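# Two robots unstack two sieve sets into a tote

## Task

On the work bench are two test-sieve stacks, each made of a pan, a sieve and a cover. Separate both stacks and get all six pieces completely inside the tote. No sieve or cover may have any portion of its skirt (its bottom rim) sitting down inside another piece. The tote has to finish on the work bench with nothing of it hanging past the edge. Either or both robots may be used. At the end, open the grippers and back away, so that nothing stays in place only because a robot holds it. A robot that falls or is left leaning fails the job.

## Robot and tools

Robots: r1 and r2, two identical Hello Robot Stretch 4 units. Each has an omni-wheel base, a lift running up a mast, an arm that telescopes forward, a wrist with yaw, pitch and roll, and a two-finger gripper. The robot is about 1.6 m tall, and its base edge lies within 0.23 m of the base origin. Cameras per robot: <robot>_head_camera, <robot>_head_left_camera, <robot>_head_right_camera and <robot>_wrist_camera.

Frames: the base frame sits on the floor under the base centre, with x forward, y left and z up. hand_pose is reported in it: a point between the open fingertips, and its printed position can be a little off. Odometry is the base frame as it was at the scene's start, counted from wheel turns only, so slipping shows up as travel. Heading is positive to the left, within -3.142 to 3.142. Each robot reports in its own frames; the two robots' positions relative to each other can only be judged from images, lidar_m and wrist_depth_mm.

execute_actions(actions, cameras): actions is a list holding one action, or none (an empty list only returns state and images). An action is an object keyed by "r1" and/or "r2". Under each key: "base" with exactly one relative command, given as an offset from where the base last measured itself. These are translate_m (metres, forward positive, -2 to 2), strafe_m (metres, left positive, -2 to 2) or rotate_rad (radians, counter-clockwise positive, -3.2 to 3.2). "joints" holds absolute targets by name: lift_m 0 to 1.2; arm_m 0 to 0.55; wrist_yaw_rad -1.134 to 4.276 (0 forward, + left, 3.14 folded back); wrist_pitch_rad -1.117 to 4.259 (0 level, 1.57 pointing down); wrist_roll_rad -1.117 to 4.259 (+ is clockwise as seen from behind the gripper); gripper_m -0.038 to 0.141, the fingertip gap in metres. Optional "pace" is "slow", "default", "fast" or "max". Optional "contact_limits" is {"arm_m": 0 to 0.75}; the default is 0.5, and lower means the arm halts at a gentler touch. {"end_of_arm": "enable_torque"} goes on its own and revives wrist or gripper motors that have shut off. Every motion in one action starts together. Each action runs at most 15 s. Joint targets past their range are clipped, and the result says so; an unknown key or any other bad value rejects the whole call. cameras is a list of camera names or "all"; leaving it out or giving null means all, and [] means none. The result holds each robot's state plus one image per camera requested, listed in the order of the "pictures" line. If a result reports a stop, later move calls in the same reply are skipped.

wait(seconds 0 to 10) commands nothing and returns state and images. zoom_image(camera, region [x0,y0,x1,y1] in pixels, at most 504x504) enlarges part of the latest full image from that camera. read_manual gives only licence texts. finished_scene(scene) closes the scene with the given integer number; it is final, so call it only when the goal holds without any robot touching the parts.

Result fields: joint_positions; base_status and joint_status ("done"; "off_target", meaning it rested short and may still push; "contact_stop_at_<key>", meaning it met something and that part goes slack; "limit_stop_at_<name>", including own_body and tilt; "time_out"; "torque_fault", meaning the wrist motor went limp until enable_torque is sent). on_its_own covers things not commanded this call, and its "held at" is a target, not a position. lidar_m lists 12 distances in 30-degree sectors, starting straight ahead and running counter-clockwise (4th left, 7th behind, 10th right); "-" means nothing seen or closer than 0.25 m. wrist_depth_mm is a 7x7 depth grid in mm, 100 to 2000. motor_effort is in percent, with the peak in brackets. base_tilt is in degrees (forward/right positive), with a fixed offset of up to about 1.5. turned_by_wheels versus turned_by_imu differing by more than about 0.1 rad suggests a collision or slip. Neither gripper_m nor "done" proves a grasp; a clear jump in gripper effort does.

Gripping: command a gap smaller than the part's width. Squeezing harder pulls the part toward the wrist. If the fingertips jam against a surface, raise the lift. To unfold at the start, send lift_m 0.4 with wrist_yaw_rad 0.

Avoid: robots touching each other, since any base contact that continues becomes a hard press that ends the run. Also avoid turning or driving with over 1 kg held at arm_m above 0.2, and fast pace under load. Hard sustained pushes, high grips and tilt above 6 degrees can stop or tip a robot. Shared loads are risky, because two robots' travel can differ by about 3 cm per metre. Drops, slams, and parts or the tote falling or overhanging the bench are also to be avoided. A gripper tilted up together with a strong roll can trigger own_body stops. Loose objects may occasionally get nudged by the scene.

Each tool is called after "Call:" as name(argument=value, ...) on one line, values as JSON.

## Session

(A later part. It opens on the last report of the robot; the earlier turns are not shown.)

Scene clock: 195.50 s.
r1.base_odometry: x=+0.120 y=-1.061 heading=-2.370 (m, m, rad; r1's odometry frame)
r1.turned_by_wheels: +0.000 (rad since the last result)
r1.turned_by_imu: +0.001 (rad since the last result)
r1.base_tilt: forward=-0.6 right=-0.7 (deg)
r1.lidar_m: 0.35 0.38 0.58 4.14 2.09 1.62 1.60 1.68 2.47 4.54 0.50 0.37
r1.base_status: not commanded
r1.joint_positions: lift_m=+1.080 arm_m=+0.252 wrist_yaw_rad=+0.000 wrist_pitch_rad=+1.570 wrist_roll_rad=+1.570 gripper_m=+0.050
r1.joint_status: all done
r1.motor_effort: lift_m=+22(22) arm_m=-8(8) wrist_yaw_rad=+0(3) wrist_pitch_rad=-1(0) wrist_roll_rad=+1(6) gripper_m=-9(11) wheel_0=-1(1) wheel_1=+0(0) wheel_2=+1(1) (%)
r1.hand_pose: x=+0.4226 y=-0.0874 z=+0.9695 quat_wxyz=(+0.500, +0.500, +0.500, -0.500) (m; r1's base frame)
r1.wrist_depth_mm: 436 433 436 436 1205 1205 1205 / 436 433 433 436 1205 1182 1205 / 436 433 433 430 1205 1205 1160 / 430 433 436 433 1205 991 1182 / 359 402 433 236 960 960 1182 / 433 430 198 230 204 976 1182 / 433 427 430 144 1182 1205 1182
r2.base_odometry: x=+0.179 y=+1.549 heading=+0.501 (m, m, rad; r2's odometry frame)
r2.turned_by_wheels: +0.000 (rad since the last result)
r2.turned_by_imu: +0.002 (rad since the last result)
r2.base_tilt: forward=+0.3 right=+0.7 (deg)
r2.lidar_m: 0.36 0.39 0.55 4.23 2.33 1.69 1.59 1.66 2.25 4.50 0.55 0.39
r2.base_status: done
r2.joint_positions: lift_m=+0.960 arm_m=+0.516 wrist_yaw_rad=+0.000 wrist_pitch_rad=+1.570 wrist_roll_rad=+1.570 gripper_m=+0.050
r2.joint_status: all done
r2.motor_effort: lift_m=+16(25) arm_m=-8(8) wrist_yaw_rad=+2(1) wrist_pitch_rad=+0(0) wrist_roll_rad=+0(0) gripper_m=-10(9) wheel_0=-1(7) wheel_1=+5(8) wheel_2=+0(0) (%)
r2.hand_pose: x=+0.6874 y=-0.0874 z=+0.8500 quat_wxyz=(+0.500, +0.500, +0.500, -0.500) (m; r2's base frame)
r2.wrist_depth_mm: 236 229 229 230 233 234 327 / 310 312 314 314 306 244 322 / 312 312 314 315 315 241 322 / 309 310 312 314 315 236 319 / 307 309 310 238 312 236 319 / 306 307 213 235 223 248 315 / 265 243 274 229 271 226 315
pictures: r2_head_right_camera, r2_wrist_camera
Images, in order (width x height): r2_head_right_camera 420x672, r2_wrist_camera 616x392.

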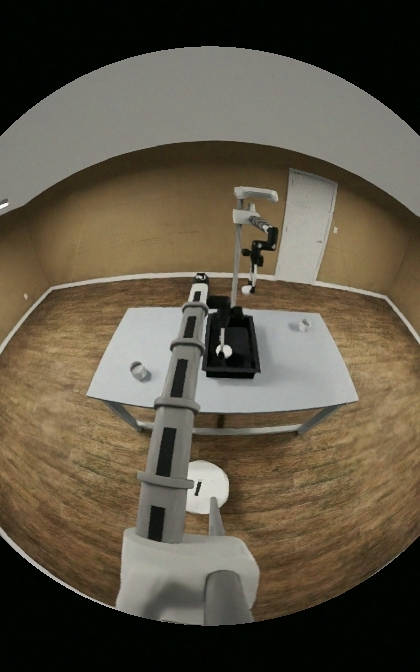

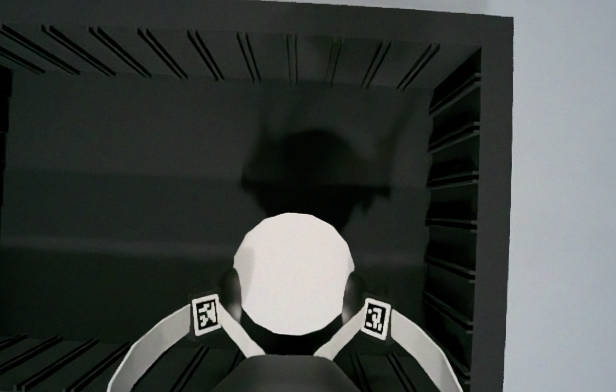

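Call:
execute_actions(actions=[{"r2":{"base":{"translate_m":0.065},"pace":"slow"}}], cameras=[])

Call:
execute_actions(actions=[{"r2":{"base":{"strafe_m":0.03},"joints":{"lift_m":0.92},"pace":"slow"}}], cameras=["r2_wrist_camera","r2_head_right_camera"])

Scene clock: 214.50 s.
r1.base_odometry: x=+0.120 y=-1.061 heading=-2.370 (m, m, rad; r1's odometry frame)
r1.turned_by_wheels: +0.000 (rad since the last result)
r1.turned_by_imu: +0.001 (rad since the last result)
r1.base_tilt: forward=-0.8 right=-0.9 (deg)
r1.lidar_m: 0.35 0.38 0.55 4.13 2.11 1.64 1.58 1.71 2.51 4.53 0.48 0.34
r1.base_status: not commanded
r1.joint_positions: lift_m=+1.080 arm_m=+0.252 wrist_yaw_rad=+0.000 wrist_pitch_rad=+1.570 wrist_roll_rad=+1.570 gripper_m=+0.050
r1.joint_status: not commanded
r1.motor_effort: lift_m=+22(22) arm_m=-9(9) wrist_yaw_rad=+0(0) wrist_pitch_rad=+0(2) wrist_roll_rad=+1(1) gripper_m=-11(11) wheel_0=+0(1) wheel_1=+0(0) wheel_2=+1(1) (%)
r1.hand_pose: x=+0.4226 y=-0.0874 z=+0.9695 quat_wxyz=(+0.500, +0.500, +0.500, -0.500) (m; r1's base frame)
r1.wrist_depth_mm: 436 433 439 436 1229 1182 1182 / 433 433 436 436 1182 1205 1182 / 436 433 430 430 1182 1205 1160 / 430 430 433 430 1182 991 1182 / 359 402 436 236 976 976 1182 / 430 433 198 230 204 960 1160 / 433 430 433 143 1182 1182 1182
r2.base_odometry: x=+0.236 y=+1.580 heading=+0.501 (m, m, rad; r2's odometry frame)
r2.turned_by_wheels: +0.000 (rad since the last result)
r2.turned_by_imu: +0.002 (rad since the last result)
r2.base_tilt: forward=+0.2 right=+0.9 (deg)
r2.lidar_m: 0.29 0.32 0.45 4.23 2.44 1.75 1.67 1.73 2.32 4.50 0.44 0.32
r2.base_status: done
r2.joint_positions: lift_m=+0.960 arm_m=+0.516 wrist_yaw_rad=+0.000 wrist_pitch_rad=+1.570 wrist_roll_rad=+1.570 gripper_m=+0.050
r2.joint_status: not commanded
r2.motor_effort: lift_m=+17(16) arm_m=-8(8) wrist_yaw_rad=+1(0) wrist_pitch_rad=+3(1) wrist_roll_rad=+0(1) gripper_m=-10(10) wheel_0=+2(6) wheel_1=+5(7) wheel_2=-3(9) (%)
r2.hand_pose: x=+0.6874 y=-0.0874 z=+0.8500 quat_wxyz=(+0.500, +0.500, +0.500, -0.500) (m; r2's base frame)
r2.wrist_depth_mm: 237 229 230 231 232 232 235 / 274 315 312 315 309 296 249 / 277 310 312 314 317 317 255 / 282 310 314 314 315 315 253 / 282 307 309 237 312 314 248 / 286 306 213 236 224 312 243 / 262 240 276 229 273 281 240
pictures: none
No camera images: the call's "cameras" was empty. Leave "cameras" out to get every camera's image.

Scene clock: 215.80 s.
r1.base_odometry: x=+0.120 y=-1.061 heading=-2.370 (m, m, rad; r1's odometry frame)
r1.turned_by_wheels: +0.000 (rad since the last result)
r1.turned_by_imu: +0.000 (rad since the last result)
r1.base_tilt: forward=-0.7 right=-0.8 (deg)
r1.lidar_m: 0.34 0.38 0.59 4.13 2.11 1.63 1.58 1.72 2.48 4.52 0.51 0.35
r1.base_status: not commanded
r1.joint_positions: lift_m=+1.080 arm_m=+0.252 wrist_yaw_rad=+0.000 wrist_pitch_rad=+1.570 wrist_roll_rad=+1.570 gripper_m=+0.050
r1.joint_status: not commanded
r1.motor_effort: lift_m=+22(22) arm_m=-9(9) wrist_yaw_rad=+3(3) wrist_pitch_rad=+1(1) wrist_roll_rad=+2(1) gripper_m=-10(11) wheel_0=+0(0) wheel_1=+0(0) wheel_2=+1(1) (%)
r1.hand_pose: x=+0.4226 y=-0.0874 z=+0.9695 quat_wxyz=(+0.500, +0.500, +0.500, -0.500) (m; r1's base frame)
r1.wrist_depth_mm: 404 433 436 433 1182 1205 1205 / 436 436 436 433 1182 1182 1182 / 433 430 433 436 1182 1160 1182 / 433 430 433 433 1205 960 1205 / 357 404 430 236 976 960 1182 / 433 433 198 231 204 976 1182 / 430 430 430 144 1160 1205 1160
r2.base_odometry: x=+0.222 y=+1.606 heading=+0.501 (m, m, rad; r2's odometry frame)
r2.turned_by_wheels: +0.000 (rad since the last result)
r2.turned_by_imu: +0.001 (rad since the last result)
r2.base_tilt: forward=+0.3 right=+0.6 (deg)
r2.lidar_m: 0.30 0.32 0.45 4.19 2.44 1.76 1.67 1.71 2.33 4.52 0.45 0.33
r2.base_status: done
r2.joint_positions: lift_m=+0.920 arm_m=+0.516 wrist_yaw_rad=+0.000 wrist_pitch_rad=+1.570 wrist_roll_rad=+1.570 gripper_m=+0.050
r2.joint_status: all done
r2.motor_effort: lift_m=+16(15) arm_m=-8(8) wrist_yaw_rad=+1(1) wrist_pitch_rad=-1(1) wrist_roll_rad=+0(0) gripper_m=-9(8) wheel_0=-3(5) wheel_1=+4(8) wheel_2=+0(3) (%)
r2.hand_pose: x=+0.6874 y=-0.0874 z=+0.8100 quat_wxyz=(+0.500, +0.500, +0.500, -0.500) (m; r2's base frame)
r2.wrist_depth_mm: 267 274 274 277 272 264 249 / 271 273 274 274 276 278 253 / 271 273 273 274 276 276 251 / 270 270 271 272 274 276 250 / 266 270 271 238 272 274 246 / 266 268 213 235 224 273 243 / 204 183 211 194 207 226 228
pictures: r2_head_right_camera, r2_wrist_camera
Images, in order (width x height): r2_head_right_camera 420x672, r2_wrist_camera 616x392.

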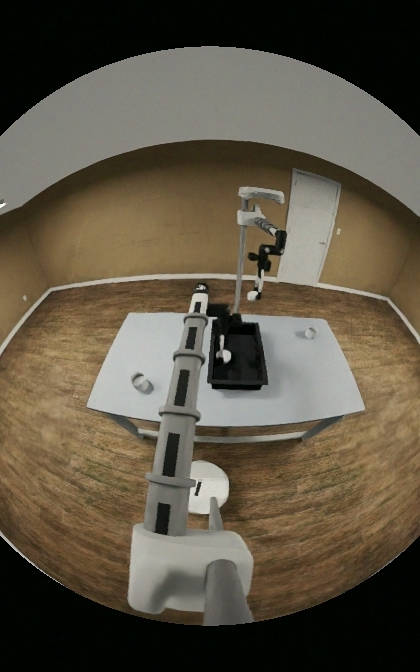

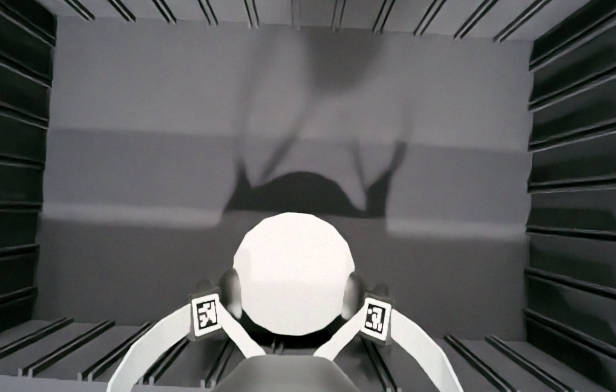

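Call:
execute_actions(actions=[{"r2":{"joints":{"lift_m":0.905},"pace":"slow"}}], cameras=[])

Call:
execute_actions(actions=[{"r2":{"joints":{"gripper_m":0.095},"pace":"slow"}}], cameras=["r2_wrist_camera"])

Scene clock: 221.87 s.
r1.base_odometry: x=+0.120 y=-1.061 heading=-2.370 (m, m, rad; r1's odometry frame)
r1.turned_by_wheels: +0.000 (rad since the last result)
r1.turned_by_imu: +0.001 (rad since the last result)
r1.base_tilt: forward=-0.7 right=-0.9 (deg)
r1.lidar_m: 0.35 0.40 0.57 4.14 2.12 1.62 1.59 1.70 2.45 4.54 0.47 0.37
r1.base_status: not commanded
r1.joint_positions: lift_m=+1.080 arm_m=+0.252 wrist_yaw_rad=+0.000 wrist_pitch_rad=+1.570 wrist_roll_rad=+1.570 gripper_m=+0.050
r1.joint_status: not commanded
r1.motor_effort: lift_m=+22(22) arm_m=-8(8) wrist_yaw_rad=+1(2) wrist_pitch_rad=+0(0) wrist_roll_rad=+3(1) gripper_m=-12(11) wheel_0=-1(1) wheel_1=+0(0) wheel_2=+0(0) (%)
r1.hand_pose: x=+0.4226 y=-0.0874 z=+0.9695 quat_wxyz=(+0.500, +0.500, +0.500, -0.500) (m; r1's base frame)
r1.wrist_depth_mm: 410 433 436 436 1205 1182 1182 / 436 430 433 433 1205 1182 1160 / 433 436 433 433 1205 1205 1160 / 433 430 433 430 1160 960 1160 / 357 402 433 236 960 976 1182 / 433 433 198 231 204 976 1160 / 433 433 430 144 1182 1182 1205
r2.base_odometry: x=+0.222 y=+1.606 heading=+0.501 (m, m, rad; r2's odometry frame)
r2.turned_by_wheels: +0.000 (rad since the last result)
r2.turned_by_imu: +0.001 (rad since the last result)
r2.base_tilt: forward=+0.0 right=+0.9 (deg)
r2.lidar_m: 0.30 0.32 0.45 4.20 2.43 1.75 1.66 1.72 2.31 4.54 0.46 0.32
r2.base_status: not commanded
r2.joint_positions: lift_m=+0.905 arm_m=+0.516 wrist_yaw_rad=+0.000 wrist_pitch_rad=+1.570 wrist_roll_rad=+1.570 gripper_m=+0.050
r2.joint_status: all done
r2.motor_effort: lift_m=+14(17) arm_m=-8(8) wrist_yaw_rad=+1(1) wrist_pitch_rad=+0(1) wrist_roll_rad=+0(0) gripper_m=-7(11) wheel_0=-4(4) wheel_1=+4(4) wheel_2=+0(0) (%)
r2.hand_pose: x=+0.6873 y=-0.0874 z=+0.7952 quat_wxyz=(+0.500, +0.500, +0.500, -0.500) (m; r2's base frame)
r2.wrist_depth_mm: 258 262 262 263 264 263 252 / 258 260 260 259 264 265 254 / 256 258 258 260 262 262 252 / 256 257 258 259 260 263 251 / 254 256 255 236 259 260 246 / 252 254 207 235 216 257 242 / 204 182 210 192 206 224 228
pictures: none
No camera images: the call's "cameras" was empty. Leave "cameras" out to get every camera's image.

Scene clock: 223.90 s.
r1.base_odometry: x=+0.120 y=-1.061 heading=-2.370 (m, m, rad; r1's odometry frame)
r1.turned_by_wheels: +0.000 (rad since the last result)
r1.turned_by_imu: +0.000 (rad since the last result)
r1.base_tilt: forward=-0.5 right=-0.8 (deg)
r1.lidar_m: 0.35 0.39 0.57 4.16 2.10 1.63 1.58 1.69 2.49 4.55 0.50 0.37
r1.base_status: not commanded
r1.joint_positions: lift_m=+1.080 arm_m=+0.252 wrist_yaw_rad=+0.000 wrist_pitch_rad=+1.570 wrist_roll_rad=+1.570 gripper_m=+0.050
r1.joint_status: not commanded
r1.motor_effort: lift_m=+22(22) arm_m=-8(9) wrist_yaw_rad=+1(2) wrist_pitch_rad=+0(0) wrist_roll_rad=+2(1) gripper_m=-11(9) wheel_0=+0(1) wheel_1=+0(0) wheel_2=+1(0) (%)
r1.hand_pose: x=+0.4226 y=-0.0874 z=+0.9695 quat_wxyz=(+0.500, +0.500, +0.500, -0.500) (m; r1's base frame)
r1.wrist_depth_mm: 402 433 436 436 1205 1205 1205 / 436 433 436 436 1205 1160 1160 / 436 433 436 433 1205 1182 1205 / 433 430 433 433 1182 976 1160 / 359 402 430 236 976 976 1182 / 436 433 198 230 204 960 1160 / 433 433 430 144 1182 1182 1182
r2.base_odometry: x=+0.222 y=+1.606 heading=+0.501 (m, m, rad; r2's odometry frame)
r2.turned_by_wheels: +0.000 (rad since the last result)
r2.turned_by_imu: +0.001 (rad since the last result)
r2.base_tilt: forward=+0.3 right=+0.9 (deg)
r2.lidar_m: 0.30 0.32 0.45 4.21 2.44 1.77 1.65 1.73 2.32 4.52 0.45 0.33
r2.base_status: not commanded
r2.joint_positions: lift_m=+0.905 arm_m=+0.516 wrist_yaw_rad=+0.000 wrist_pitch_rad=+1.570 wrist_roll_rad=+1.570 gripper_m=+0.095
r2.joint_status: all done
r2.motor_effort: lift_m=+16(16) arm_m=-8(8) wrist_yaw_rad=+1(0) wrist_pitch_rad=-1(1) wrist_roll_rad=+0(0) gripper_m=-3(10) wheel_0=-4(4) wheel_1=+4(4) wheel_2=+0(0) (%)
r2.hand_pose: x=+0.6873 y=-0.0874 z=+0.7951 quat_wxyz=(+0.500, +0.500, +0.500, -0.500) (m; r2's base frame)
r2.wrist_depth_mm: 257 259 262 262 262 263 250 / 257 259 259 262 262 263 253 / 255 257 259 259 260 262 252 / 254 256 257 259 259 259 250 / 252 254 255 235 258 259 246 / 251 253 216 235 218 257 244 / 205 190 211 154 208 226 229
pictures: r2_wrist_camera
Images, in order (width x height): r2_wrist_camera 616x392.

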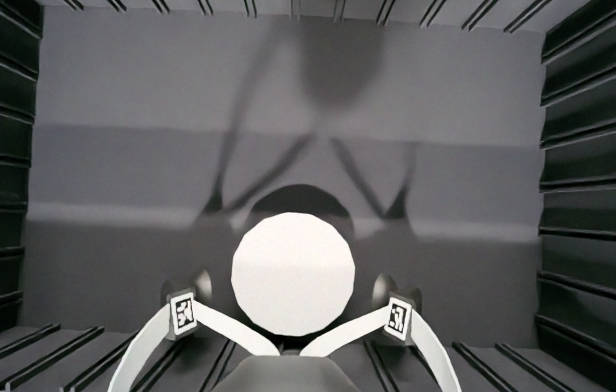

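Call:
execute_actions(actions=[{"r1":{"base":{"strafe_m":-0.095},"pace":"slow"},"r2":{"joints":{"lift_m":1.06}}}], cameras=[])

Call:
execute_actions(actions=[{"r2":{"base":{"strafe_m":0.395},"joints":{"arm_m":0.31,"wrist_roll_rad":0.01,"gripper_m":0.11}}}], cameras=[])

Call:
execute_actions(actions=[{"r1":{"joints":{"arm_m":0.55},"pace":"slow"},"r2":{"joints":{"lift_m":1.0}}}], cameras=["r1_wrist_camera","r2_wrist_camera","r1_head_right_camera"])

Scene clock: 236.90 s.
r1.base_odometry: x=+0.054 y=-0.993 heading=-2.370 (m, m, rad; r1's odometry frame)
r1.turned_by_wheels: +0.000 (rad since the last result)
r1.turned_by_imu: +0.001 (rad since the last result)
r1.base_tilt: forward=-0.6 right=-0.8 (deg)
r1.lidar_m: 0.34 0.35 0.59 4.22 2.11 1.65 1.58 1.70 2.51 4.45 0.50 0.36
r1.base_status: done
r1.joint_positions: lift_m=+1.080 arm_m=+0.252 wrist_yaw_rad=+0.000 wrist_pitch_rad=+1.570 wrist_roll_rad=+1.570 gripper_m=+0.050
r1.joint_status: not commanded
r1.motor_effort: lift_m=+22(22) arm_m=-9(9) wrist_yaw_rad=+3(1) wrist_pitch_rad=+0(0) wrist_roll_rad=+1(1) gripper_m=-10(10) wheel_0=+1(2) wheel_1=-1(4) wheel_2=+0(0) (%)
r1.hand_pose: x=+0.4226 y=-0.0874 z=+0.9695 quat_wxyz=(+0.500, +0.500, +0.500, -0.500) (m; r1's base frame)
r1.wrist_depth_mm: 439 439 439 436 1182 1205 1160 / 379 370 433 436 1205 1205 1205 / 427 433 433 433 1182 1182 1160 / 433 433 433 433 1182 976 1205 / 433 430 433 236 976 976 1160 / 407 392 199 230 204 960 1182 / 433 343 430 144 1205 1182 1138
r2.base_odometry: x=+0.222 y=+1.606 heading=+0.501 (m, m, rad; r2's odometry frame)
r2.turned_by_wheels: +0.000 (rad since the last result)
r2.turned_by_imu: +0.002 (rad since the last result)
r2.base_tilt: forward=+0.3 right=+0.7 (deg)
r2.lidar_m: 0.30 0.32 0.44 4.19 2.45 1.77 1.66 1.74 2.30 4.54 0.46 0.31
r2.base_status: not commanded
r2.joint_positions: lift_m=+1.060 arm_m=+0.516 wrist_yaw_rad=+0.000 wrist_pitch_rad=+1.570 wrist_roll_rad=+1.570 gripper_m=+0.095
r2.joint_status: all done
r2.motor_effort: lift_m=+24(24) arm_m=-8(7) wrist_yaw_rad=+0(0) wrist_pitch_rad=+0(0) wrist_roll_rad=+0(0) gripper_m=-2(0) wheel_0=-4(4) wheel_1=+4(4) wheel_2=+0(0) (%)
r2.hand_pose: x=+0.6873 y=-0.0874 z=+0.9494 quat_wxyz=(+0.500, +0.500, +0.500, -0.500) (m; r2's base frame)
r2.wrist_depth_mm: 415 334 332 424 421 427 427 / 413 384 413 410 392 355 424 / 410 410 415 413 418 382 424 / 407 410 410 413 415 373 424 / 368 407 413 392 413 373 418 / 407 322 216 342 218 329 415 / 402 404 410 154 413 410 415
pictures: none
No camera images: the call's "cameras" was empty. Leave "cameras" out to get every camera's image.

Scene clock: 239.53 s.
r1.base_odometry: x=+0.054 y=-0.993 heading=-2.370 (m, m, rad; r1's odometry frame)
r1.turned_by_wheels: +0.000 (rad since the last result)
r1.turned_by_imu: +0.001 (rad since the last result)
r1.base_tilt: forward=-0.7 right=-0.7 (deg)
r1.lidar_m: 0.35 0.36 0.55 4.24 2.10 1.65 1.59 1.70 2.50 4.45 0.48 0.36
r1.base_status: not commanded
r1.joint_positions: lift_m=+1.080 arm_m=+0.252 wrist_yaw_rad=+0.000 wrist_pitch_rad=+1.570 wrist_roll_rad=+1.570 gripper_m=+0.050
r1.joint_status: not commanded
r1.motor_effort: lift_m=+22(22) arm_m=-9(9) wrist_yaw_rad=+1(3) wrist_pitch_rad=+0(0) wrist_roll_rad=+1(2) gripper_m=-9(13) wheel_0=+1(1) wheel_1=-1(1) wheel_2=+0(0) (%)
r1.hand_pose: x=+0.4226 y=-0.0874 z=+0.9695 quat_wxyz=(+0.500, +0.500, +0.500, -0.500) (m; r1's base frame)
r1.wrist_depth_mm: 442 436 436 436 1182 1205 1182 / 382 370 433 433 1182 1205 1182 / 427 430 433 433 1182 1182 1182 / 433 430 436 430 1182 960 1205 / 430 427 433 236 976 991 1160 / 402 392 198 232 204 960 1182 / 433 343 430 144 1182 1182 1160
r2.base_odometry: x=+0.032 y=+1.953 heading=+0.501 (m, m, rad; r2's odometry frame)
r2.turned_by_wheels: +0.000 (rad since the last result)
r2.turned_by_imu: +0.003 (rad since the last result)
r2.base_tilt: forward=+0.1 right=+0.8 (deg)
r2.lidar_m: 0.28 0.31 3.98 3.81 2.47 1.77 1.68 1.73 2.35 1.34 0.43 0.30
r2.base_status: done
r2.joint_positions: lift_m=+1.060 arm_m=+0.311 wrist_yaw_rad=+0.000 wrist_pitch_rad=+1.570 wrist_roll_rad=+0.010 gripper_m=+0.110
r2.joint_status: all done
r2.motor_effort: lift_m=+23(24) arm_m=-7(8) wrist_yaw_rad=+1(0) wrist_pitch_rad=-1(2) wrist_roll_rad=-2(5) gripper_m=+0(2) wheel_0=+0(8) wheel_1=+3(11) wheel_2=+0(2) (%)
r2.hand_pose: x=+0.4823 y=-0.0874 z=+0.9495 quat_wxyz=(+0.707, +0.004, +0.707, -0.004) (m; r2's base frame)
r2.wrist_depth_mm: 798 418 424 427 430 433 436 / 788 415 415 421 427 430 430 / 778 413 418 418 424 424 430 / 410 413 413 415 418 421 427 / 404 410 413 382 418 421 421 / 404 407 410 410 218 418 418 / 402 407 404 152 413 415 418
pictures: none
No camera images: the call's "cameras" was empty. Leave "cameras" out to get every camera's image.

Scene clock: 243.80 s.
r1.base_odometry: x=+0.054 y=-0.993 heading=-2.370 (m, m, rad; r1's odometry frame)
r1.turned_by_wheels: +0.000 (rad since the last result)
r1.turned_by_imu: +0.001 (rad since the last result)
r1.base_tilt: forward=-0.6 right=-0.9 (deg)
r1.lidar_m: 0.35 0.38 0.57 4.21 2.12 1.64 1.58 1.72 2.49 4.46 0.46 0.36
r1.base_status: not commanded
r1.joint_positions: lift_m=+1.080 arm_m=+0.546 wrist_yaw_rad=+0.000 wrist_pitch_rad=+1.570 wrist_roll_rad=+1.570 gripper_m=+0.050
r1.joint_status: all done
joint sent to its limit — the command would take r1.arm_m past its upper limit, so that joint was sent only as far as its limit.
r1.motor_effort: lift_m=+22(22) arm_m=+9(8) wrist_yaw_rad=+1(3) wrist_pitch_rad=-1(1) wrist_roll_rad=+2(1) gripper_m=-13(11) wheel_0=+1(1) wheel_1=-1(1) wheel_2=+0(0) (%)
r1.hand_pose: x=+0.7175 y=-0.0874 z=+0.9695 quat_wxyz=(+0.500, +0.500, +0.500, -0.500) (m; r1's base frame)
r1.wrist_depth_mm: 442 394 436 436 433 430 433 / 436 389 410 399 377 355 430 / 436 430 430 430 424 392 430 / 399 427 430 430 427 389 427 / 399 430 430 236 427 379 427 / 433 351 198 230 204 394 427 / 430 436 430 144 424 424 427
r2.base_odometry: x=+0.032 y=+1.953 heading=+0.501 (m, m, rad; r2's odometry frame)
r2.turned_by_wheels: +0.000 (rad since the last result)
r2.turned_by_imu: +0.001 (rad since the last result)
r2.base_tilt: forward=+0.3 right=+0.7 (deg)
r2.lidar_m: 0.29 0.33 3.97 3.79 2.46 1.74 1.68 1.74 2.33 1.35 0.46 0.31
r2.base_status: not commanded
r2.joint_positions: lift_m=+1.000 arm_m=+0.311 wrist_yaw_rad=+0.000 wrist_pitch_rad=+1.570 wrist_roll_rad=+0.010 gripper_m=+0.110
r2.joint_status: all done
r2.motor_effort: lift_m=+16(23) arm_m=-7(7) wrist_yaw_rad=+1(2) wrist_pitch_rad=+0(1) wrist_roll_rad=-1(2) gripper_m=-2(0) wheel_0=+0(0) wheel_1=+3(3) wheel_2=+0(0) (%)
r2.hand_pose: x=+0.4823 y=-0.0874 z=+0.8900 quat_wxyz=(+0.707, +0.004, +0.707, -0.004) (m; r2's base frame)
r2.wrist_depth_mm: 357 362 362 366 366 370 375 / 353 357 359 362 366 368 366 / 353 353 357 364 362 364 366 / 351 351 355 357 359 362 364 / 347 347 353 320 359 359 366 / 345 345 349 349 218 357 359 / 342 345 347 151 353 353 355
pictures: r1_head_right_camera, r1_wrist_camera, r2_wrist_camera
Images, in order (width x height): r1_head_right_camera 420x672, r1_wrist_camera 616x392, r2_wrist_camera 616x392.

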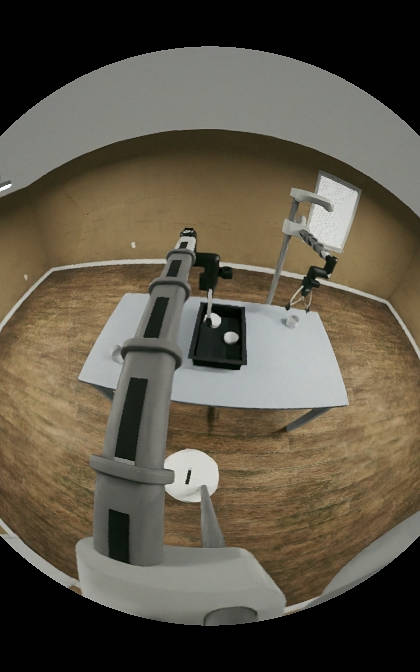

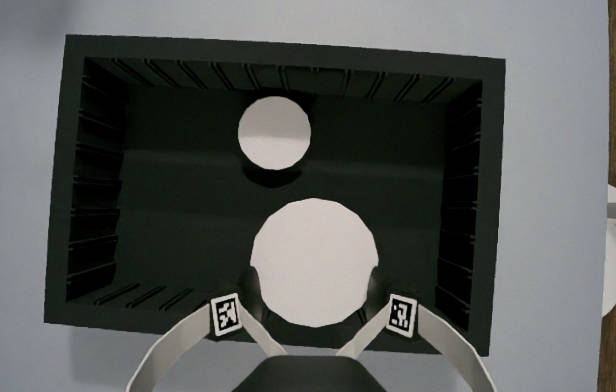

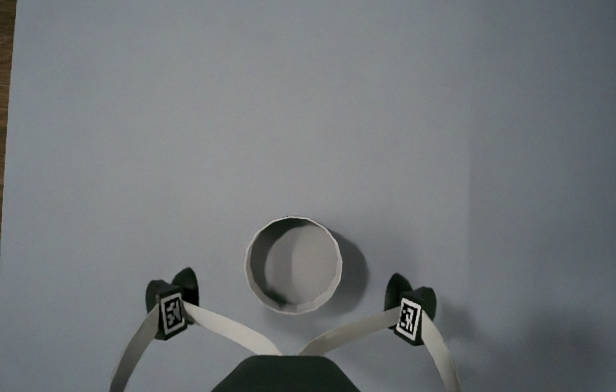

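Call:
execute_actions(actions=[{"r1":{"base":{"translate_m":0.03},"joints":{"lift_m":1.0},"pace":"slow"},"r2":{"joints":{"lift_m":0.935,"gripper_m":0.095},"pace":"slow"}}], cameras=[])

Call:
execute_actions(actions=[{"r1":{"base":{"strafe_m":0.012},"joints":{"lift_m":0.93},"pace":"slow"},"r2":{"joints":{"gripper_m":0.05},"pace":"slow"}}], cameras=["r1_wrist_camera","r2_wrist_camera"])

Scene clock: 254.33 s.
r1.base_odometry: x=+0.033 y=-1.014 heading=-2.370 (m, m, rad; r1's odometry frame)
r1.turned_by_wheels: +0.000 (rad since the last result)
r1.turned_by_imu: +0.001 (rad since the last result)
r1.base_tilt: forward=-0.5 right=-0.9 (deg)
r1.lidar_m: 0.31 0.32 0.52 4.23 2.13 1.66 1.61 1.74 2.56 4.47 0.44 0.32
r1.base_status: done
r1.joint_positions: lift_m=+1.000 arm_m=+0.546 wrist_yaw_rad=+0.000 wrist_pitch_rad=+1.570 wrist_roll_rad=+1.570 gripper_m=+0.050
r1.joint_status: all done
r1.motor_effort: lift_m=+16(24) arm_m=+9(9) wrist_yaw_rad=+1(1) wrist_pitch_rad=+1(2) wrist_roll_rad=+1(1) gripper_m=-11(11) wheel_0=+1(1) wheel_1=+0(4) wheel_2=-1(6) (%)
r1.hand_pose: x=+0.7175 y=-0.0874 z=+0.8900 quat_wxyz=(+0.500, +0.500, +0.500, -0.500) (m; r1's base frame)
r1.wrist_depth_mm: 273 297 279 272 265 265 263 / 277 351 351 329 349 347 282 / 278 353 351 329 349 347 277 / 273 351 351 349 347 347 272 / 274 351 351 236 347 347 270 / 271 332 198 230 204 345 263 / 264 263 263 144 262 260 259
r2.base_odometry: x=+0.032 y=+1.953 heading=+0.501 (m, m, rad; r2's odometry frame)
r2.turned_by_wheels: +0.000 (rad since the last result)
r2.turned_by_imu: +0.001 (rad since the last result)
r2.base_tilt: forward=+0.3 right=+0.7 (deg)
r2.lidar_m: 0.29 0.31 3.96 3.81 2.47 1.77 1.67 1.73 2.34 1.31 0.45 0.31
r2.base_status: not commanded
r2.joint_positions: lift_m=+0.935 arm_m=+0.311 wrist_yaw_rad=+0.000 wrist_pitch_rad=+1.570 wrist_roll_rad=+0.010 gripper_m=+0.095
r2.joint_status: all done
r2.motor_effort: lift_m=+16(15) arm_m=-7(7) wrist_yaw_rad=+0(1) wrist_pitch_rad=+0(1) wrist_roll_rad=-2(2) gripper_m=-2(0) wheel_0=+0(1) wheel_1=+3(3) wheel_2=+0(0) (%)
r2.hand_pose: x=+0.4823 y=-0.0874 z=+0.8251 quat_wxyz=(+0.707, +0.004, +0.707, -0.004) (m; r2's base frame)
r2.wrist_depth_mm: 291 293 296 298 301 304 303 / 291 291 294 296 300 298 303 / 290 290 291 294 297 298 300 / 286 287 289 294 294 296 297 / 285 286 286 255 291 293 296 / 282 283 216 255 219 293 294 / 279 283 285 154 286 291 293
pictures: none
No camera images: the call's "cameras" was empty. Leave "cameras" out to get every camera's image.

Scene clock: 256.37 s.
r1.base_odometry: x=+0.041 y=-1.023 heading=-2.370 (m, m, rad; r1's odometry frame)
r1.turned_by_wheels: +0.000 (rad since the last result)
r1.turned_by_imu: +0.000 (rad since the last result)
r1.base_tilt: forward=-0.7 right=-0.9 (deg)
r1.lidar_m: 0.32 0.34 0.53 4.19 2.14 1.67 1.60 1.74 2.53 4.46 0.45 0.33
r1.base_status: done
r1.joint_positions: lift_m=+0.930 arm_m=+0.546 wrist_yaw_rad=+0.000 wrist_pitch_rad=+1.570 wrist_roll_rad=+1.570 gripper_m=+0.050
r1.joint_status: all done
r1.motor_effort: lift_m=+16(14) arm_m=+9(9) wrist_yaw_rad=+0(3) wrist_pitch_rad=+0(1) wrist_roll_rad=+1(1) gripper_m=-11(14) wheel_0=-1(1) wheel_1=-1(3) wheel_2=-1(0) (%)
r1.hand_pose: x=+0.7175 y=-0.0874 z=+0.8200 quat_wxyz=(+0.500, +0.500, +0.500, -0.500) (m; r1's base frame)
r1.wrist_depth_mm: 259 282 281 260 281 279 264 / 263 283 283 258 279 279 276 / 268 282 281 281 278 278 274 / 273 281 279 281 278 278 273 / 277 279 279 236 277 277 267 / 258 279 199 231 204 276 264 / 196 196 202 144 218 222 243
r2.base_odometry: x=+0.032 y=+1.953 heading=+0.501 (m, m, rad; r2's odometry frame)
r2.turned_by_wheels: +0.000 (rad since the last result)
r2.turned_by_imu: +0.001 (rad since the last result)
r2.base_tilt: forward=+0.3 right=+0.9 (deg)
r2.lidar_m: 0.29 0.33 3.98 3.81 2.46 1.77 1.67 1.72 2.34 1.33 0.46 0.32
r2.base_status: not commanded
r2.joint_positions: lift_m=+0.935 arm_m=+0.311 wrist_yaw_rad=+0.000 wrist_pitch_rad=+1.570 wrist_roll_rad=+0.010 gripper_m=+0.050
r2.joint_status: all done
r2.motor_effort: lift_m=+16(17) arm_m=-8(7) wrist_yaw_rad=+1(1) wrist_pitch_rad=+1(1) wrist_roll_rad=-1(2) gripper_m=-13(14) wheel_0=+0(0) wheel_1=+3(3) wheel_2=+0(0) (%)
r2.hand_pose: x=+0.4823 y=-0.0874 z=+0.8250 quat_wxyz=(+0.707, +0.004, +0.707, -0.004) (m; r2's base frame)
r2.wrist_depth_mm: 291 293 297 298 298 301 306 / 290 291 294 296 297 300 303 / 289 286 291 293 296 298 298 / 285 287 290 291 293 296 298 / 283 286 289 255 291 293 296 / 282 283 210 252 216 291 296 / 279 281 285 256 287 289 293
pictures: r1_wrist_camera, r2_wrist_camera
Images, in order (width x height): r1_wrist_camera 616x392, r2_wrist_camera 616x392.

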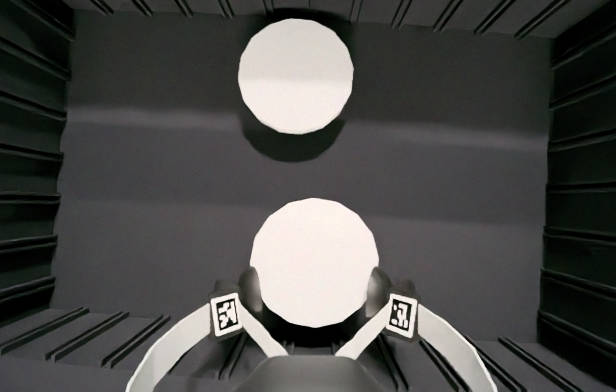

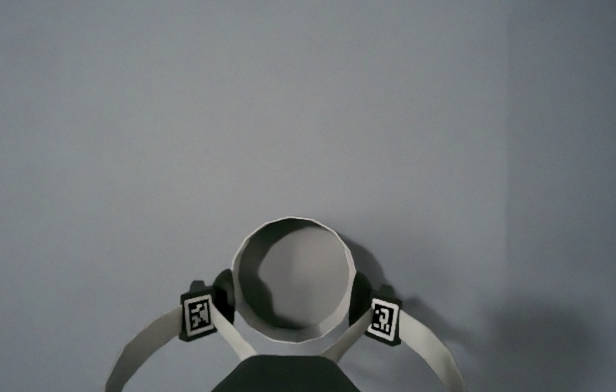

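Call:
execute_actions(actions=[{"r1":{"joints":{"lift_m":0.912},"pace":"slow"},"r2":{"joints":{"lift_m":1.06},"pace":"slow"}}], cameras=["r2_head_right_camera"])

Call:
execute_actions(actions=[{"r1":{"joints":{"gripper_m":0.095},"pace":"slow"},"r2":{"joints":{"wrist_roll_rad":1.57},"base":{"strafe_m":-0.395},"pace":"slow"}}], cameras=["r1_wrist_camera","r2_wrist_camera","r2_head_right_camera"])

Call:
zoom_image(camera="r2_head_right_camera", region=[110,280,290,420])

Scene clock: 266.30 s.
r1.base_odometry: x=+0.041 y=-1.023 heading=-2.370 (m, m, rad; r1's odometry frame)
r1.turned_by_wheels: +0.000 (rad since the last result)
r1.turned_by_imu: +0.001 (rad since the last result)
r1.base_tilt: forward=-0.5 right=-0.7 (deg)
r1.lidar_m: 0.29 0.38 0.49 4.23 2.15 1.67 1.61 1.75 2.55 4.47 0.44 0.32
r1.base_status: not commanded
r1.joint_positions: lift_m=+0.912 arm_m=+0.546 wrist_yaw_rad=+0.000 wrist_pitch_rad=+1.570 wrist_roll_rad=+1.570 gripper_m=+0.050
r1.joint_status: all done
r1.motor_effort: lift_m=+16(11) arm_m=+9(9) wrist_yaw_rad=+2(1) wrist_pitch_rad=+1(1) wrist_roll_rad=+2(2) gripper_m=-9(12) wheel_0=-1(1) wheel_1=+0(1) wheel_2=-1(1) (%)
r1.hand_pose: x=+0.7175 y=-0.0874 z=+0.8020 quat_wxyz=(+0.500, +0.500, +0.500, -0.500) (m; r1's base frame)
r1.wrist_depth_mm: 259 266 264 241 263 262 262 / 263 264 264 240 263 260 259 / 263 263 263 262 262 260 259 / 264 263 263 262 262 259 259 / 264 263 262 236 260 259 257 / 258 263 198 233 204 258 257 / 196 190 203 144 217 221 244
r2.base_odometry: x=+0.032 y=+1.953 heading=+0.501 (m, m, rad; r2's odometry frame)
r2.turned_by_wheels: +0.000 (rad since the last result)
r2.turned_by_imu: +0.002 (rad since the last result)
r2.base_tilt: forward=+0.3 right=+0.8 (deg)
r2.lidar_m: 0.30 0.31 3.99 3.81 2.48 1.77 1.67 1.74 2.32 1.33 0.45 0.31
r2.base_status: not commanded
r2.joint_positions: lift_m=+1.060 arm_m=+0.311 wrist_yaw_rad=+0.000 wrist_pitch_rad=+1.570 wrist_roll_rad=+0.010 gripper_m=+0.050
r2.joint_status: all done
r2.motor_effort: lift_m=+24(25) arm_m=-7(7) wrist_yaw_rad=+1(1) wrist_pitch_rad=+0(1) wrist_roll_rad=-1(2) gripper_m=-13(15) wheel_0=-1(1) wheel_1=+3(3) wheel_2=+0(0) (%)
r2.hand_pose: x=+0.4823 y=-0.0874 z=+0.9494 quat_wxyz=(+0.707, +0.004, +0.707, -0.004) (m; r2's base frame)
r2.wrist_depth_mm: 798 424 424 424 427 430 436 / 798 415 424 421 424 427 433 / 798 413 413 421 421 427 430 / 413 407 413 415 421 421 421 / 404 407 410 254 415 421 424 / 407 404 211 252 215 415 421 / 402 402 407 315 413 415 418
pictures: r2_head_right_camera
Images, in order (width x height): r2_head_right_camera 420x672.

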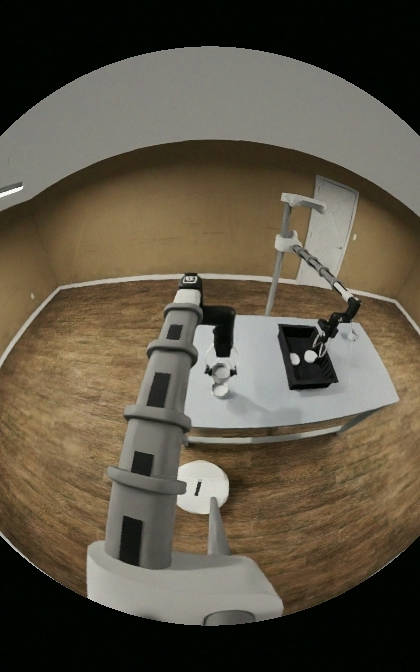

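Scene clock: 271.40 s.
r1.base_odometry: x=+0.041 y=-1.023 heading=-2.370 (m, m, rad; r1's odometry frame)
r1.turned_by_wheels: +0.000 (rad since the last result)
r1.turned_by_imu: +0.001 (rad since the last result)
r1.base_tilt: forward=-0.6 right=-0.9 (deg)
r1.lidar_m: 0.29 0.33 0.53 4.23 2.13 1.66 1.60 1.71 2.55 4.49 0.45 0.33
r1.base_status: not commanded
r1.joint_positions: lift_m=+0.912 arm_m=+0.546 wrist_yaw_rad=+0.000 wrist_pitch_rad=+1.570 wrist_roll_rad=+1.570 gripper_m=+0.095
r1.joint_status: all done
r1.motor_effort: lift_m=+16(16) arm_m=+9(9) wrist_yaw_rad=+1(2) wrist_pitch_rad=-1(0) wrist_roll_rad=+1(2) gripper_m=-1(10) wheel_0=-1(1) wheel_1=-1(1) wheel_2=-1(1) (%)
r1.hand_pose: x=+0.7175 y=-0.0874 z=+0.8020 quat_wxyz=(+0.500, +0.500, +0.500, -0.500) (m; r1's base frame)
r1.wrist_depth_mm: 258 265 264 242 264 263 262 / 263 265 264 242 262 262 260 / 264 264 264 262 263 260 259 / 263 264 262 259 262 260 259 / 263 263 262 240 259 259 259 / 258 262 204 238 213 258 258 / 196 190 210 146 223 226 243
r2.base_odometry: x=+0.222 y=+1.606 heading=+0.501 (m, m, rad; r2's odometry frame)
r2.turned_by_wheels: +0.000 (rad since the last result)
r2.turned_by_imu: +0.000 (rad since the last result)
r2.base_tilt: forward=+0.2 right=+0.7 (deg)
r2.lidar_m: 0.31 0.32 0.45 4.21 2.45 1.75 1.66 1.73 2.31 4.54 0.45 0.33
r2.base_status: done
r2.joint_positions: lift_m=+1.060 arm_m=+0.311 wrist_yaw_rad=+0.000 wrist_pitch_rad=+1.570 wrist_roll_rad=+1.570 gripper_m=+0.050
r2.joint_status: all done
r2.motor_effort: lift_m=+24(25) arm_m=-7(7) wrist_yaw_rad=+2(2) wrist_pitch_rad=-1(0) wrist_roll_rad=+0(2) gripper_m=-13(13) wheel_0=+2(8) wheel_1=-5(10) wheel_2=+1(1) (%)
r2.hand_pose: x=+0.4823 y=-0.0874 z=+0.9494 quat_wxyz=(+0.500, +0.500, +0.500, -0.500) (m; r2's base frame)
r2.wrist_depth_mm: 329 336 334 421 424 1205 1205 / 370 368 413 421 424 1205 1229 / 410 407 413 415 418 1205 1229 / 407 410 413 418 418 1205 1182 / 404 392 410 255 415 976 1205 / 325 329 211 253 215 960 1160 / 399 407 407 317 404 1160 1182
pictures: r1_wrist_camera, r2_head_right_camera, r2_wrist_camera
Images, in order (width x height): r1_wrist_camera 616x392, r2_head_right_camera 420x672, r2_wrist_camera 616x392.

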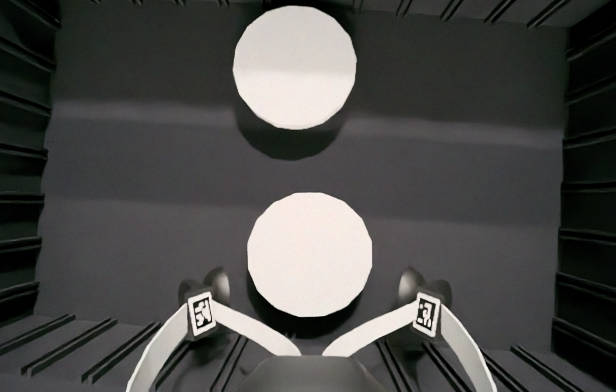

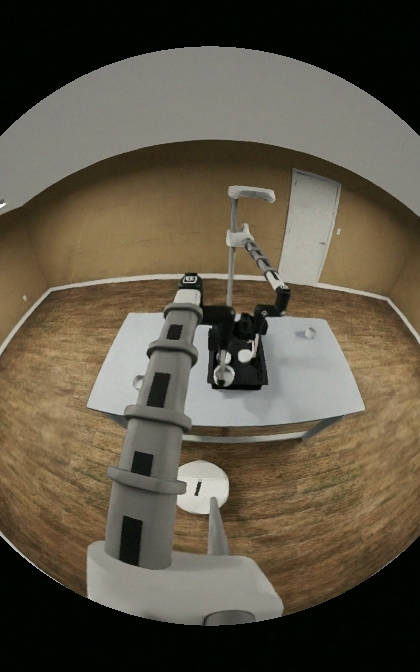

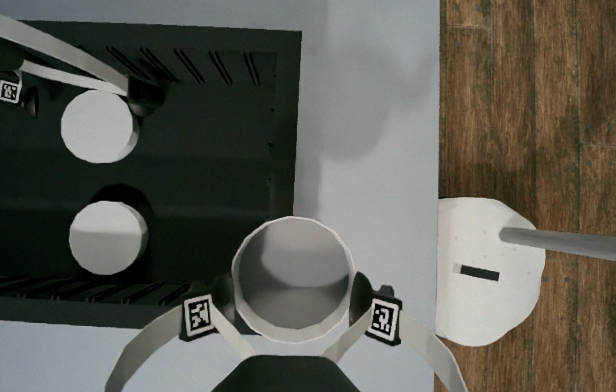

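Region (110, 280, 290, 420) of r2_head_right_camera's 420x672 image, scaled by 2.800, with more detail than that image has.

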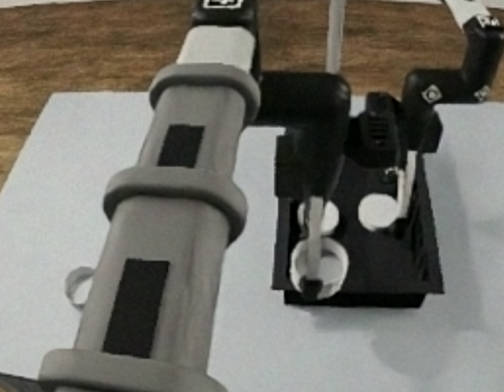

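Call:
execute_actions(actions=[{"r2":{"joints":{"arm_m":0.2},"pace":"slow"}}], cameras=[])

Call:
execute_actions(actions=[{"r1":{"joints":{"lift_m":1.06}}}], cameras=[])

Call:
execute_actions(actions=[{"r1":{"joints":{"arm_m":0.3,"wrist_roll_rad":-0.01,"gripper_m":0.11}}}], cameras=[])

Call:
execute_actions(actions=[{"r1":{"base":{"strafe_m":0.46}},"r2":{"joints":{"arm_m":0.49},"pace":"slow"}}], cameras=["r1_wrist_camera","r2_wrist_camera","r1_head_right_camera"])

Scene clock: 282.60 s.
r1.base_odometry: x=+0.041 y=-1.023 heading=-2.370 (m, m, rad; r1's odometry frame)
r1.turned_by_wheels: +0.000 (rad since the last result)
r1.turned_by_imu: +0.001 (rad since the last result)
r1.base_tilt: forward=-0.5 right=-0.9 (deg)
r1.lidar_m: 0.31 0.34 0.53 4.21 2.12 1.66 1.59 1.75 2.55 4.46 0.43 0.33
r1.base_status: not commanded
r1.joint_positions: lift_m=+0.912 arm_m=+0.546 wrist_yaw_rad=+0.000 wrist_pitch_rad=+1.570 wrist_roll_rad=+1.570 gripper_m=+0.095
r1.joint_status: not commanded
r1.motor_effort: lift_m=+16(16) arm_m=+9(8) wrist_yaw_rad=+1(2) wrist_pitch_rad=-2(1) wrist_roll_rad=+1(1) gripper_m=-3(3) wheel_0=-1(1) wheel_1=-1(1) wheel_2=-1(1) (%)
r1.hand_pose: x=+0.7175 y=-0.0874 z=+0.8020 quat_wxyz=(+0.500, +0.500, +0.500, -0.500) (m; r1's base frame)
r1.wrist_depth_mm: 259 265 265 241 264 263 262 / 263 264 265 241 263 262 262 / 265 263 264 262 262 260 260 / 264 263 263 262 260 259 259 / 264 263 262 239 259 259 259 / 257 262 204 239 213 258 257 / 197 190 209 145 224 226 244
r2.base_odometry: x=+0.222 y=+1.606 heading=+0.501 (m, m, rad; r2's odometry frame)
r2.turned_by_wheels: +0.000 (rad since the last result)
r2.turned_by_imu: +0.002 (rad since the last result)
r2.base_tilt: forward=+0.1 right=+0.8 (deg)
r2.lidar_m: 0.30 0.32 0.45 4.19 2.44 1.76 1.65 1.74 2.34 4.54 0.47 0.33
r2.base_status: not commanded
r2.joint_positions: lift_m=+1.060 arm_m=+0.201 wrist_yaw_rad=+0.000 wrist_pitch_rad=+1.570 wrist_roll_rad=+1.570 gripper_m=+0.050
r2.joint_status: all done
r2.motor_effort: lift_m=+24(24) arm_m=-8(8) wrist_yaw_rad=+1(1) wrist_pitch_rad=+1(1) wrist_roll_rad=+0(0) gripper_m=-13(14) wheel_0=+2(1) wheel_1=-6(5) wheel_2=+1(1) (%)
r2.hand_pose: x=+0.3724 y=-0.0874 z=+0.9494 quat_wxyz=(+0.500, +0.500, +0.500, -0.500) (m; r2's base frame)
r2.wrist_depth_mm: 332 336 421 421 1205 1205 1229 / 373 402 415 424 1229 1182 1205 / 404 410 415 415 1182 1182 1205 / 407 410 418 413 1182 1205 1182 / 404 407 410 254 976 976 1182 / 325 322 211 253 215 976 1205 / 402 407 407 319 1182 1160 1182
pictures: none
No camera images: the call's "cameras" was empty. Leave "cameras" out to get every camera's image.

Scene clock: 284.30 s.
r1.base_odometry: x=+0.041 y=-1.023 heading=-2.370 (m, m, rad; r1's odometry frame)
r1.turned_by_wheels: +0.000 (rad since the last result)
r1.turned_by_imu: +0.000 (rad since the last result)
r1.base_tilt: forward=-0.7 right=-0.9 (deg)
r1.lidar_m: 0.29 0.32 0.50 4.22 2.14 1.64 1.63 1.75 2.55 4.44 0.40 0.32
r1.base_status: not commanded
r1.joint_positions: lift_m=+1.060 arm_m=+0.546 wrist_yaw_rad=+0.000 wrist_pitch_rad=+1.570 wrist_roll_rad=+1.570 gripper_m=+0.095
r1.joint_status: all done
r1.motor_effort: lift_m=+22(18) arm_m=+8(9) wrist_yaw_rad=+2(4) wrist_pitch_rad=+0(1) wrist_roll_rad=+1(1) gripper_m=-3(3) wheel_0=-1(1) wheel_1=+0(1) wheel_2=-1(1) (%)
r1.hand_pose: x=+0.7175 y=-0.0874 z=+0.9495 quat_wxyz=(+0.500, +0.500, +0.500, -0.500) (m; r1's base frame)
r1.wrist_depth_mm: 421 329 329 338 329 368 410 / 418 387 413 387 410 362 410 / 418 397 410 387 407 397 410 / 415 407 410 410 410 389 407 / 415 410 410 384 407 379 404 / 410 325 204 338 213 325 404 / 413 410 407 145 407 407 402
r2.base_odometry: x=+0.222 y=+1.606 heading=+0.501 (m, m, rad; r2's odometry frame)
r2.turned_by_wheels: +0.000 (rad since the last result)
r2.turned_by_imu: +0.001 (rad since the last result)
r2.base_tilt: forward=+0.2 right=+0.7 (deg)
r2.lidar_m: 0.30 0.33 0.45 4.19 2.42 1.75 1.67 1.71 2.31 4.54 0.47 0.32
r2.base_status: not commanded
r2.joint_positions: lift_m=+1.060 arm_m=+0.201 wrist_yaw_rad=+0.000 wrist_pitch_rad=+1.570 wrist_roll_rad=+1.570 gripper_m=+0.050
r2.joint_status: not commanded
r2.motor_effort: lift_m=+25(24) arm_m=-8(8) wrist_yaw_rad=+1(1) wrist_pitch_rad=-2(1) wrist_roll_rad=+0(0) gripper_m=-12(12) wheel_0=+2(2) wheel_1=-5(5) wheel_2=+1(1) (%)
r2.hand_pose: x=+0.3724 y=-0.0874 z=+0.9494 quat_wxyz=(+0.500, +0.500, +0.500, -0.500) (m; r2's base frame)
r2.wrist_depth_mm: 330 336 424 424 1229 1229 1229 / 410 397 421 418 1182 1182 1229 / 407 413 415 418 1182 1205 1229 / 410 410 415 413 1182 1182 1182 / 407 407 410 254 960 976 1229 / 325 322 211 252 215 960 1182 / 404 407 407 319 1160 1182 1160
pictures: none
No camera images: the call's "cameras" was empty. Leave "cameras" out to get every camera's image.

Scene clock: 286.17 s.
r1.base_odometry: x=+0.041 y=-1.023 heading=-2.370 (m, m, rad; r1's odometry frame)
r1.turned_by_wheels: +0.000 (rad since the last result)
r1.turned_by_imu: +0.000 (rad since the last result)
r1.base_tilt: forward=-0.5 right=-0.7 (deg)
r1.lidar_m: 0.32 0.33 0.49 4.23 2.19 1.65 1.61 1.77 2.56 4.47 0.44 0.30
r1.base_status: not commanded
r1.joint_positions: lift_m=+1.060 arm_m=+0.302 wrist_yaw_rad=+0.000 wrist_pitch_rad=+1.570 wrist_roll_rad=-0.010 gripper_m=+0.110
r1.joint_status: all done
r1.motor_effort: lift_m=+22(22) arm_m=-8(10) wrist_yaw_rad=+1(2) wrist_pitch_rad=-1(1) wrist_roll_rad=-1(5) gripper_m=-1(2) wheel_0=-1(1) wheel_1=+0(1) wheel_2=-1(1) (%)
r1.hand_pose: x=+0.4726 y=-0.0874 z=+0.9495 quat_wxyz=(+0.707, -0.003, +0.707, +0.003) (m; r1's base frame)
r1.wrist_depth_mm: 421 418 413 389 407 384 362 / 424 415 413 407 407 402 404 / 421 415 415 407 407 397 407 / 421 415 415 325 407 320 407 / 421 418 415 413 410 407 407 / 421 415 204 410 410 404 402 / 1182 418 413 147 410 404 404
r2.base_odometry: x=+0.222 y=+1.606 heading=+0.501 (m, m, rad; r2's odometry frame)
r2.turned_by_wheels: +0.000 (rad since the last result)
r2.turned_by_imu: +0.001 (rad since the last result)
r2.base_tilt: forward=+0.1 right=+0.8 (deg)
r2.lidar_m: 0.30 0.31 0.45 4.20 2.46 1.76 1.66 1.72 2.31 4.53 0.47 0.32
r2.base_status: not commanded
r2.joint_positions: lift_m=+1.060 arm_m=+0.201 wrist_yaw_rad=+0.000 wrist_pitch_rad=+1.570 wrist_roll_rad=+1.570 gripper_m=+0.050
r2.joint_status: not commanded
r2.motor_effort: lift_m=+24(25) arm_m=-8(8) wrist_yaw_rad=+2(1) wrist_pitch_rad=+1(0) wrist_roll_rad=+0(0) gripper_m=-13(14) wheel_0=+1(2) wheel_1=-5(5) wheel_2=+1(1) (%)
r2.hand_pose: x=+0.3724 y=-0.0874 z=+0.9494 quat_wxyz=(+0.500, +0.500, +0.500, -0.500) (m; r2's base frame)
r2.wrist_depth_mm: 334 338 418 421 1205 1229 1229 / 413 402 418 421 1182 1205 1205 / 410 413 415 418 1182 1205 1229 / 407 410 415 418 1182 1205 1205 / 404 407 410 255 976 991 1160 / 325 322 211 252 215 960 1182 / 407 407 407 317 1160 1205 1182
pictures: none
No camera images: the call's "cameras" was empty. Leave "cameras" out to get every camera's image.

Scene clock: 290.33 s.
r1.base_odometry: x=+0.362 y=-1.352 heading=-2.370 (m, m, rad; r1's odometry frame)
r1.turned_by_wheels: +0.000 (rad since the last result)
r1.turned_by_imu: +0.003 (rad since the last result)
r1.base_tilt: forward=-0.5 right=-0.8 (deg)
r1.lidar_m: 0.33 0.37 3.86 3.76 2.11 1.63 1.59 1.72 2.51 1.11 0.49 0.36
r1.base_status: done
r1.joint_positions: lift_m=+1.060 arm_m=+0.302 wrist_yaw_rad=+0.000 wrist_pitch_rad=+1.570 wrist_roll_rad=-0.010 gripper_m=+0.110
r1.joint_status: not commanded
r1.motor_effort: lift_m=+21(22) arm_m=-9(8) wrist_yaw_rad=+2(2) wrist_pitch_rad=-1(0) wrist_roll_rad=-1(1) gripper_m=-4(3) wheel_0=+0(8) wheel_1=+0(7) wheel_2=-1(2) (%)
r1.hand_pose: x=+0.4726 y=-0.0874 z=+0.9495 quat_wxyz=(+0.707, -0.003, +0.707, +0.003) (m; r1's base frame)
r1.wrist_depth_mm: 1205 418 418 413 413 407 404 / 1205 415 415 413 410 404 407 / 1205 418 418 377 410 407 407 / 1182 418 410 379 407 410 402 / 1182 418 415 410 413 407 402 / 1160 415 204 410 407 407 404 / 1182 1160 1182 147 1138 1138 1138
r2.base_odometry: x=+0.222 y=+1.606 heading=+0.501 (m, m, rad; r2's odometry frame)
r2.turned_by_wheels: +0.000 (rad since the last result)
r2.turned_by_imu: +0.001 (rad since the last result)
r2.base_tilt: forward=+0.3 right=+0.8 (deg)
r2.lidar_m: 0.29 0.31 0.45 4.19 2.47 1.75 1.66 1.71 2.32 4.53 0.46 0.30
r2.base_status: not commanded
r2.joint_positions: lift_m=+1.060 arm_m=+0.489 wrist_yaw_rad=+0.000 wrist_pitch_rad=+1.570 wrist_roll_rad=+1.570 gripper_m=+0.050
r2.joint_status: all done
r2.motor_effort: lift_m=+24(24) arm_m=+7(7) wrist_yaw_rad=+1(1) wrist_pitch_rad=+1(2) wrist_roll_rad=+0(0) gripper_m=-12(13) wheel_0=+2(1) wheel_1=-5(5) wheel_2=+1(1) (%)
r2.hand_pose: x=+0.6597 y=-0.0874 z=+0.9494 quat_wxyz=(+0.500, +0.500, +0.500, -0.500) (m; r2's base frame)
r2.wrist_depth_mm: 377 334 330 418 421 427 427 / 347 399 415 402 397 384 430 / 343 413 410 413 415 379 424 / 342 410 410 413 415 375 418 / 342 407 410 254 413 366 418 / 327 329 211 252 215 359 418 / 404 404 407 315 410 413 415
pictures: r1_head_right_camera, r1_wrist_camera, r2_wrist_camera
Images, in order (width x height): r1_head_right_camera 420x672, r1_wrist_camera 616x392, r2_wrist_camera 616x392.

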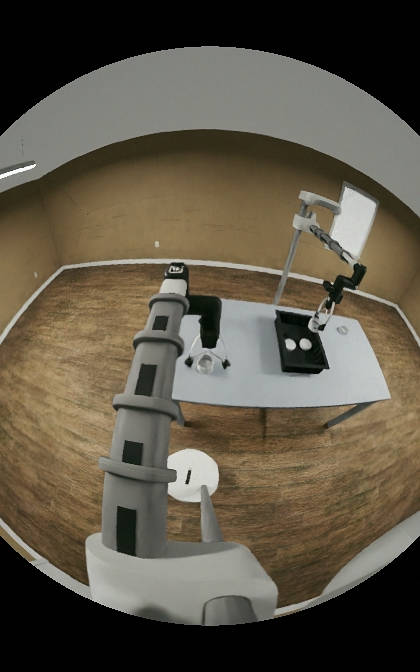

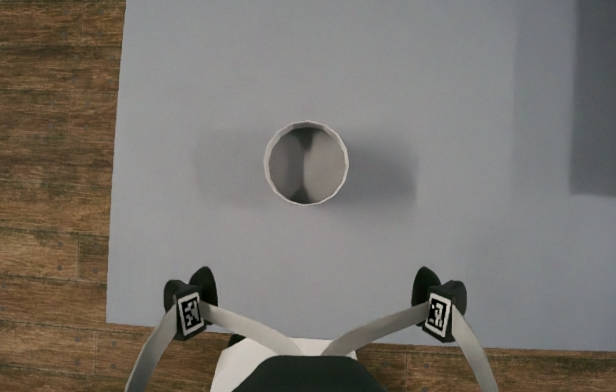

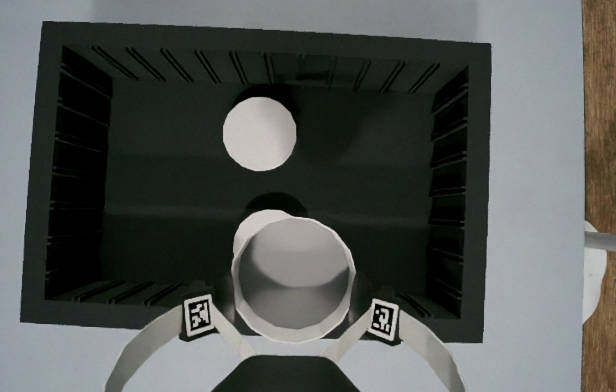

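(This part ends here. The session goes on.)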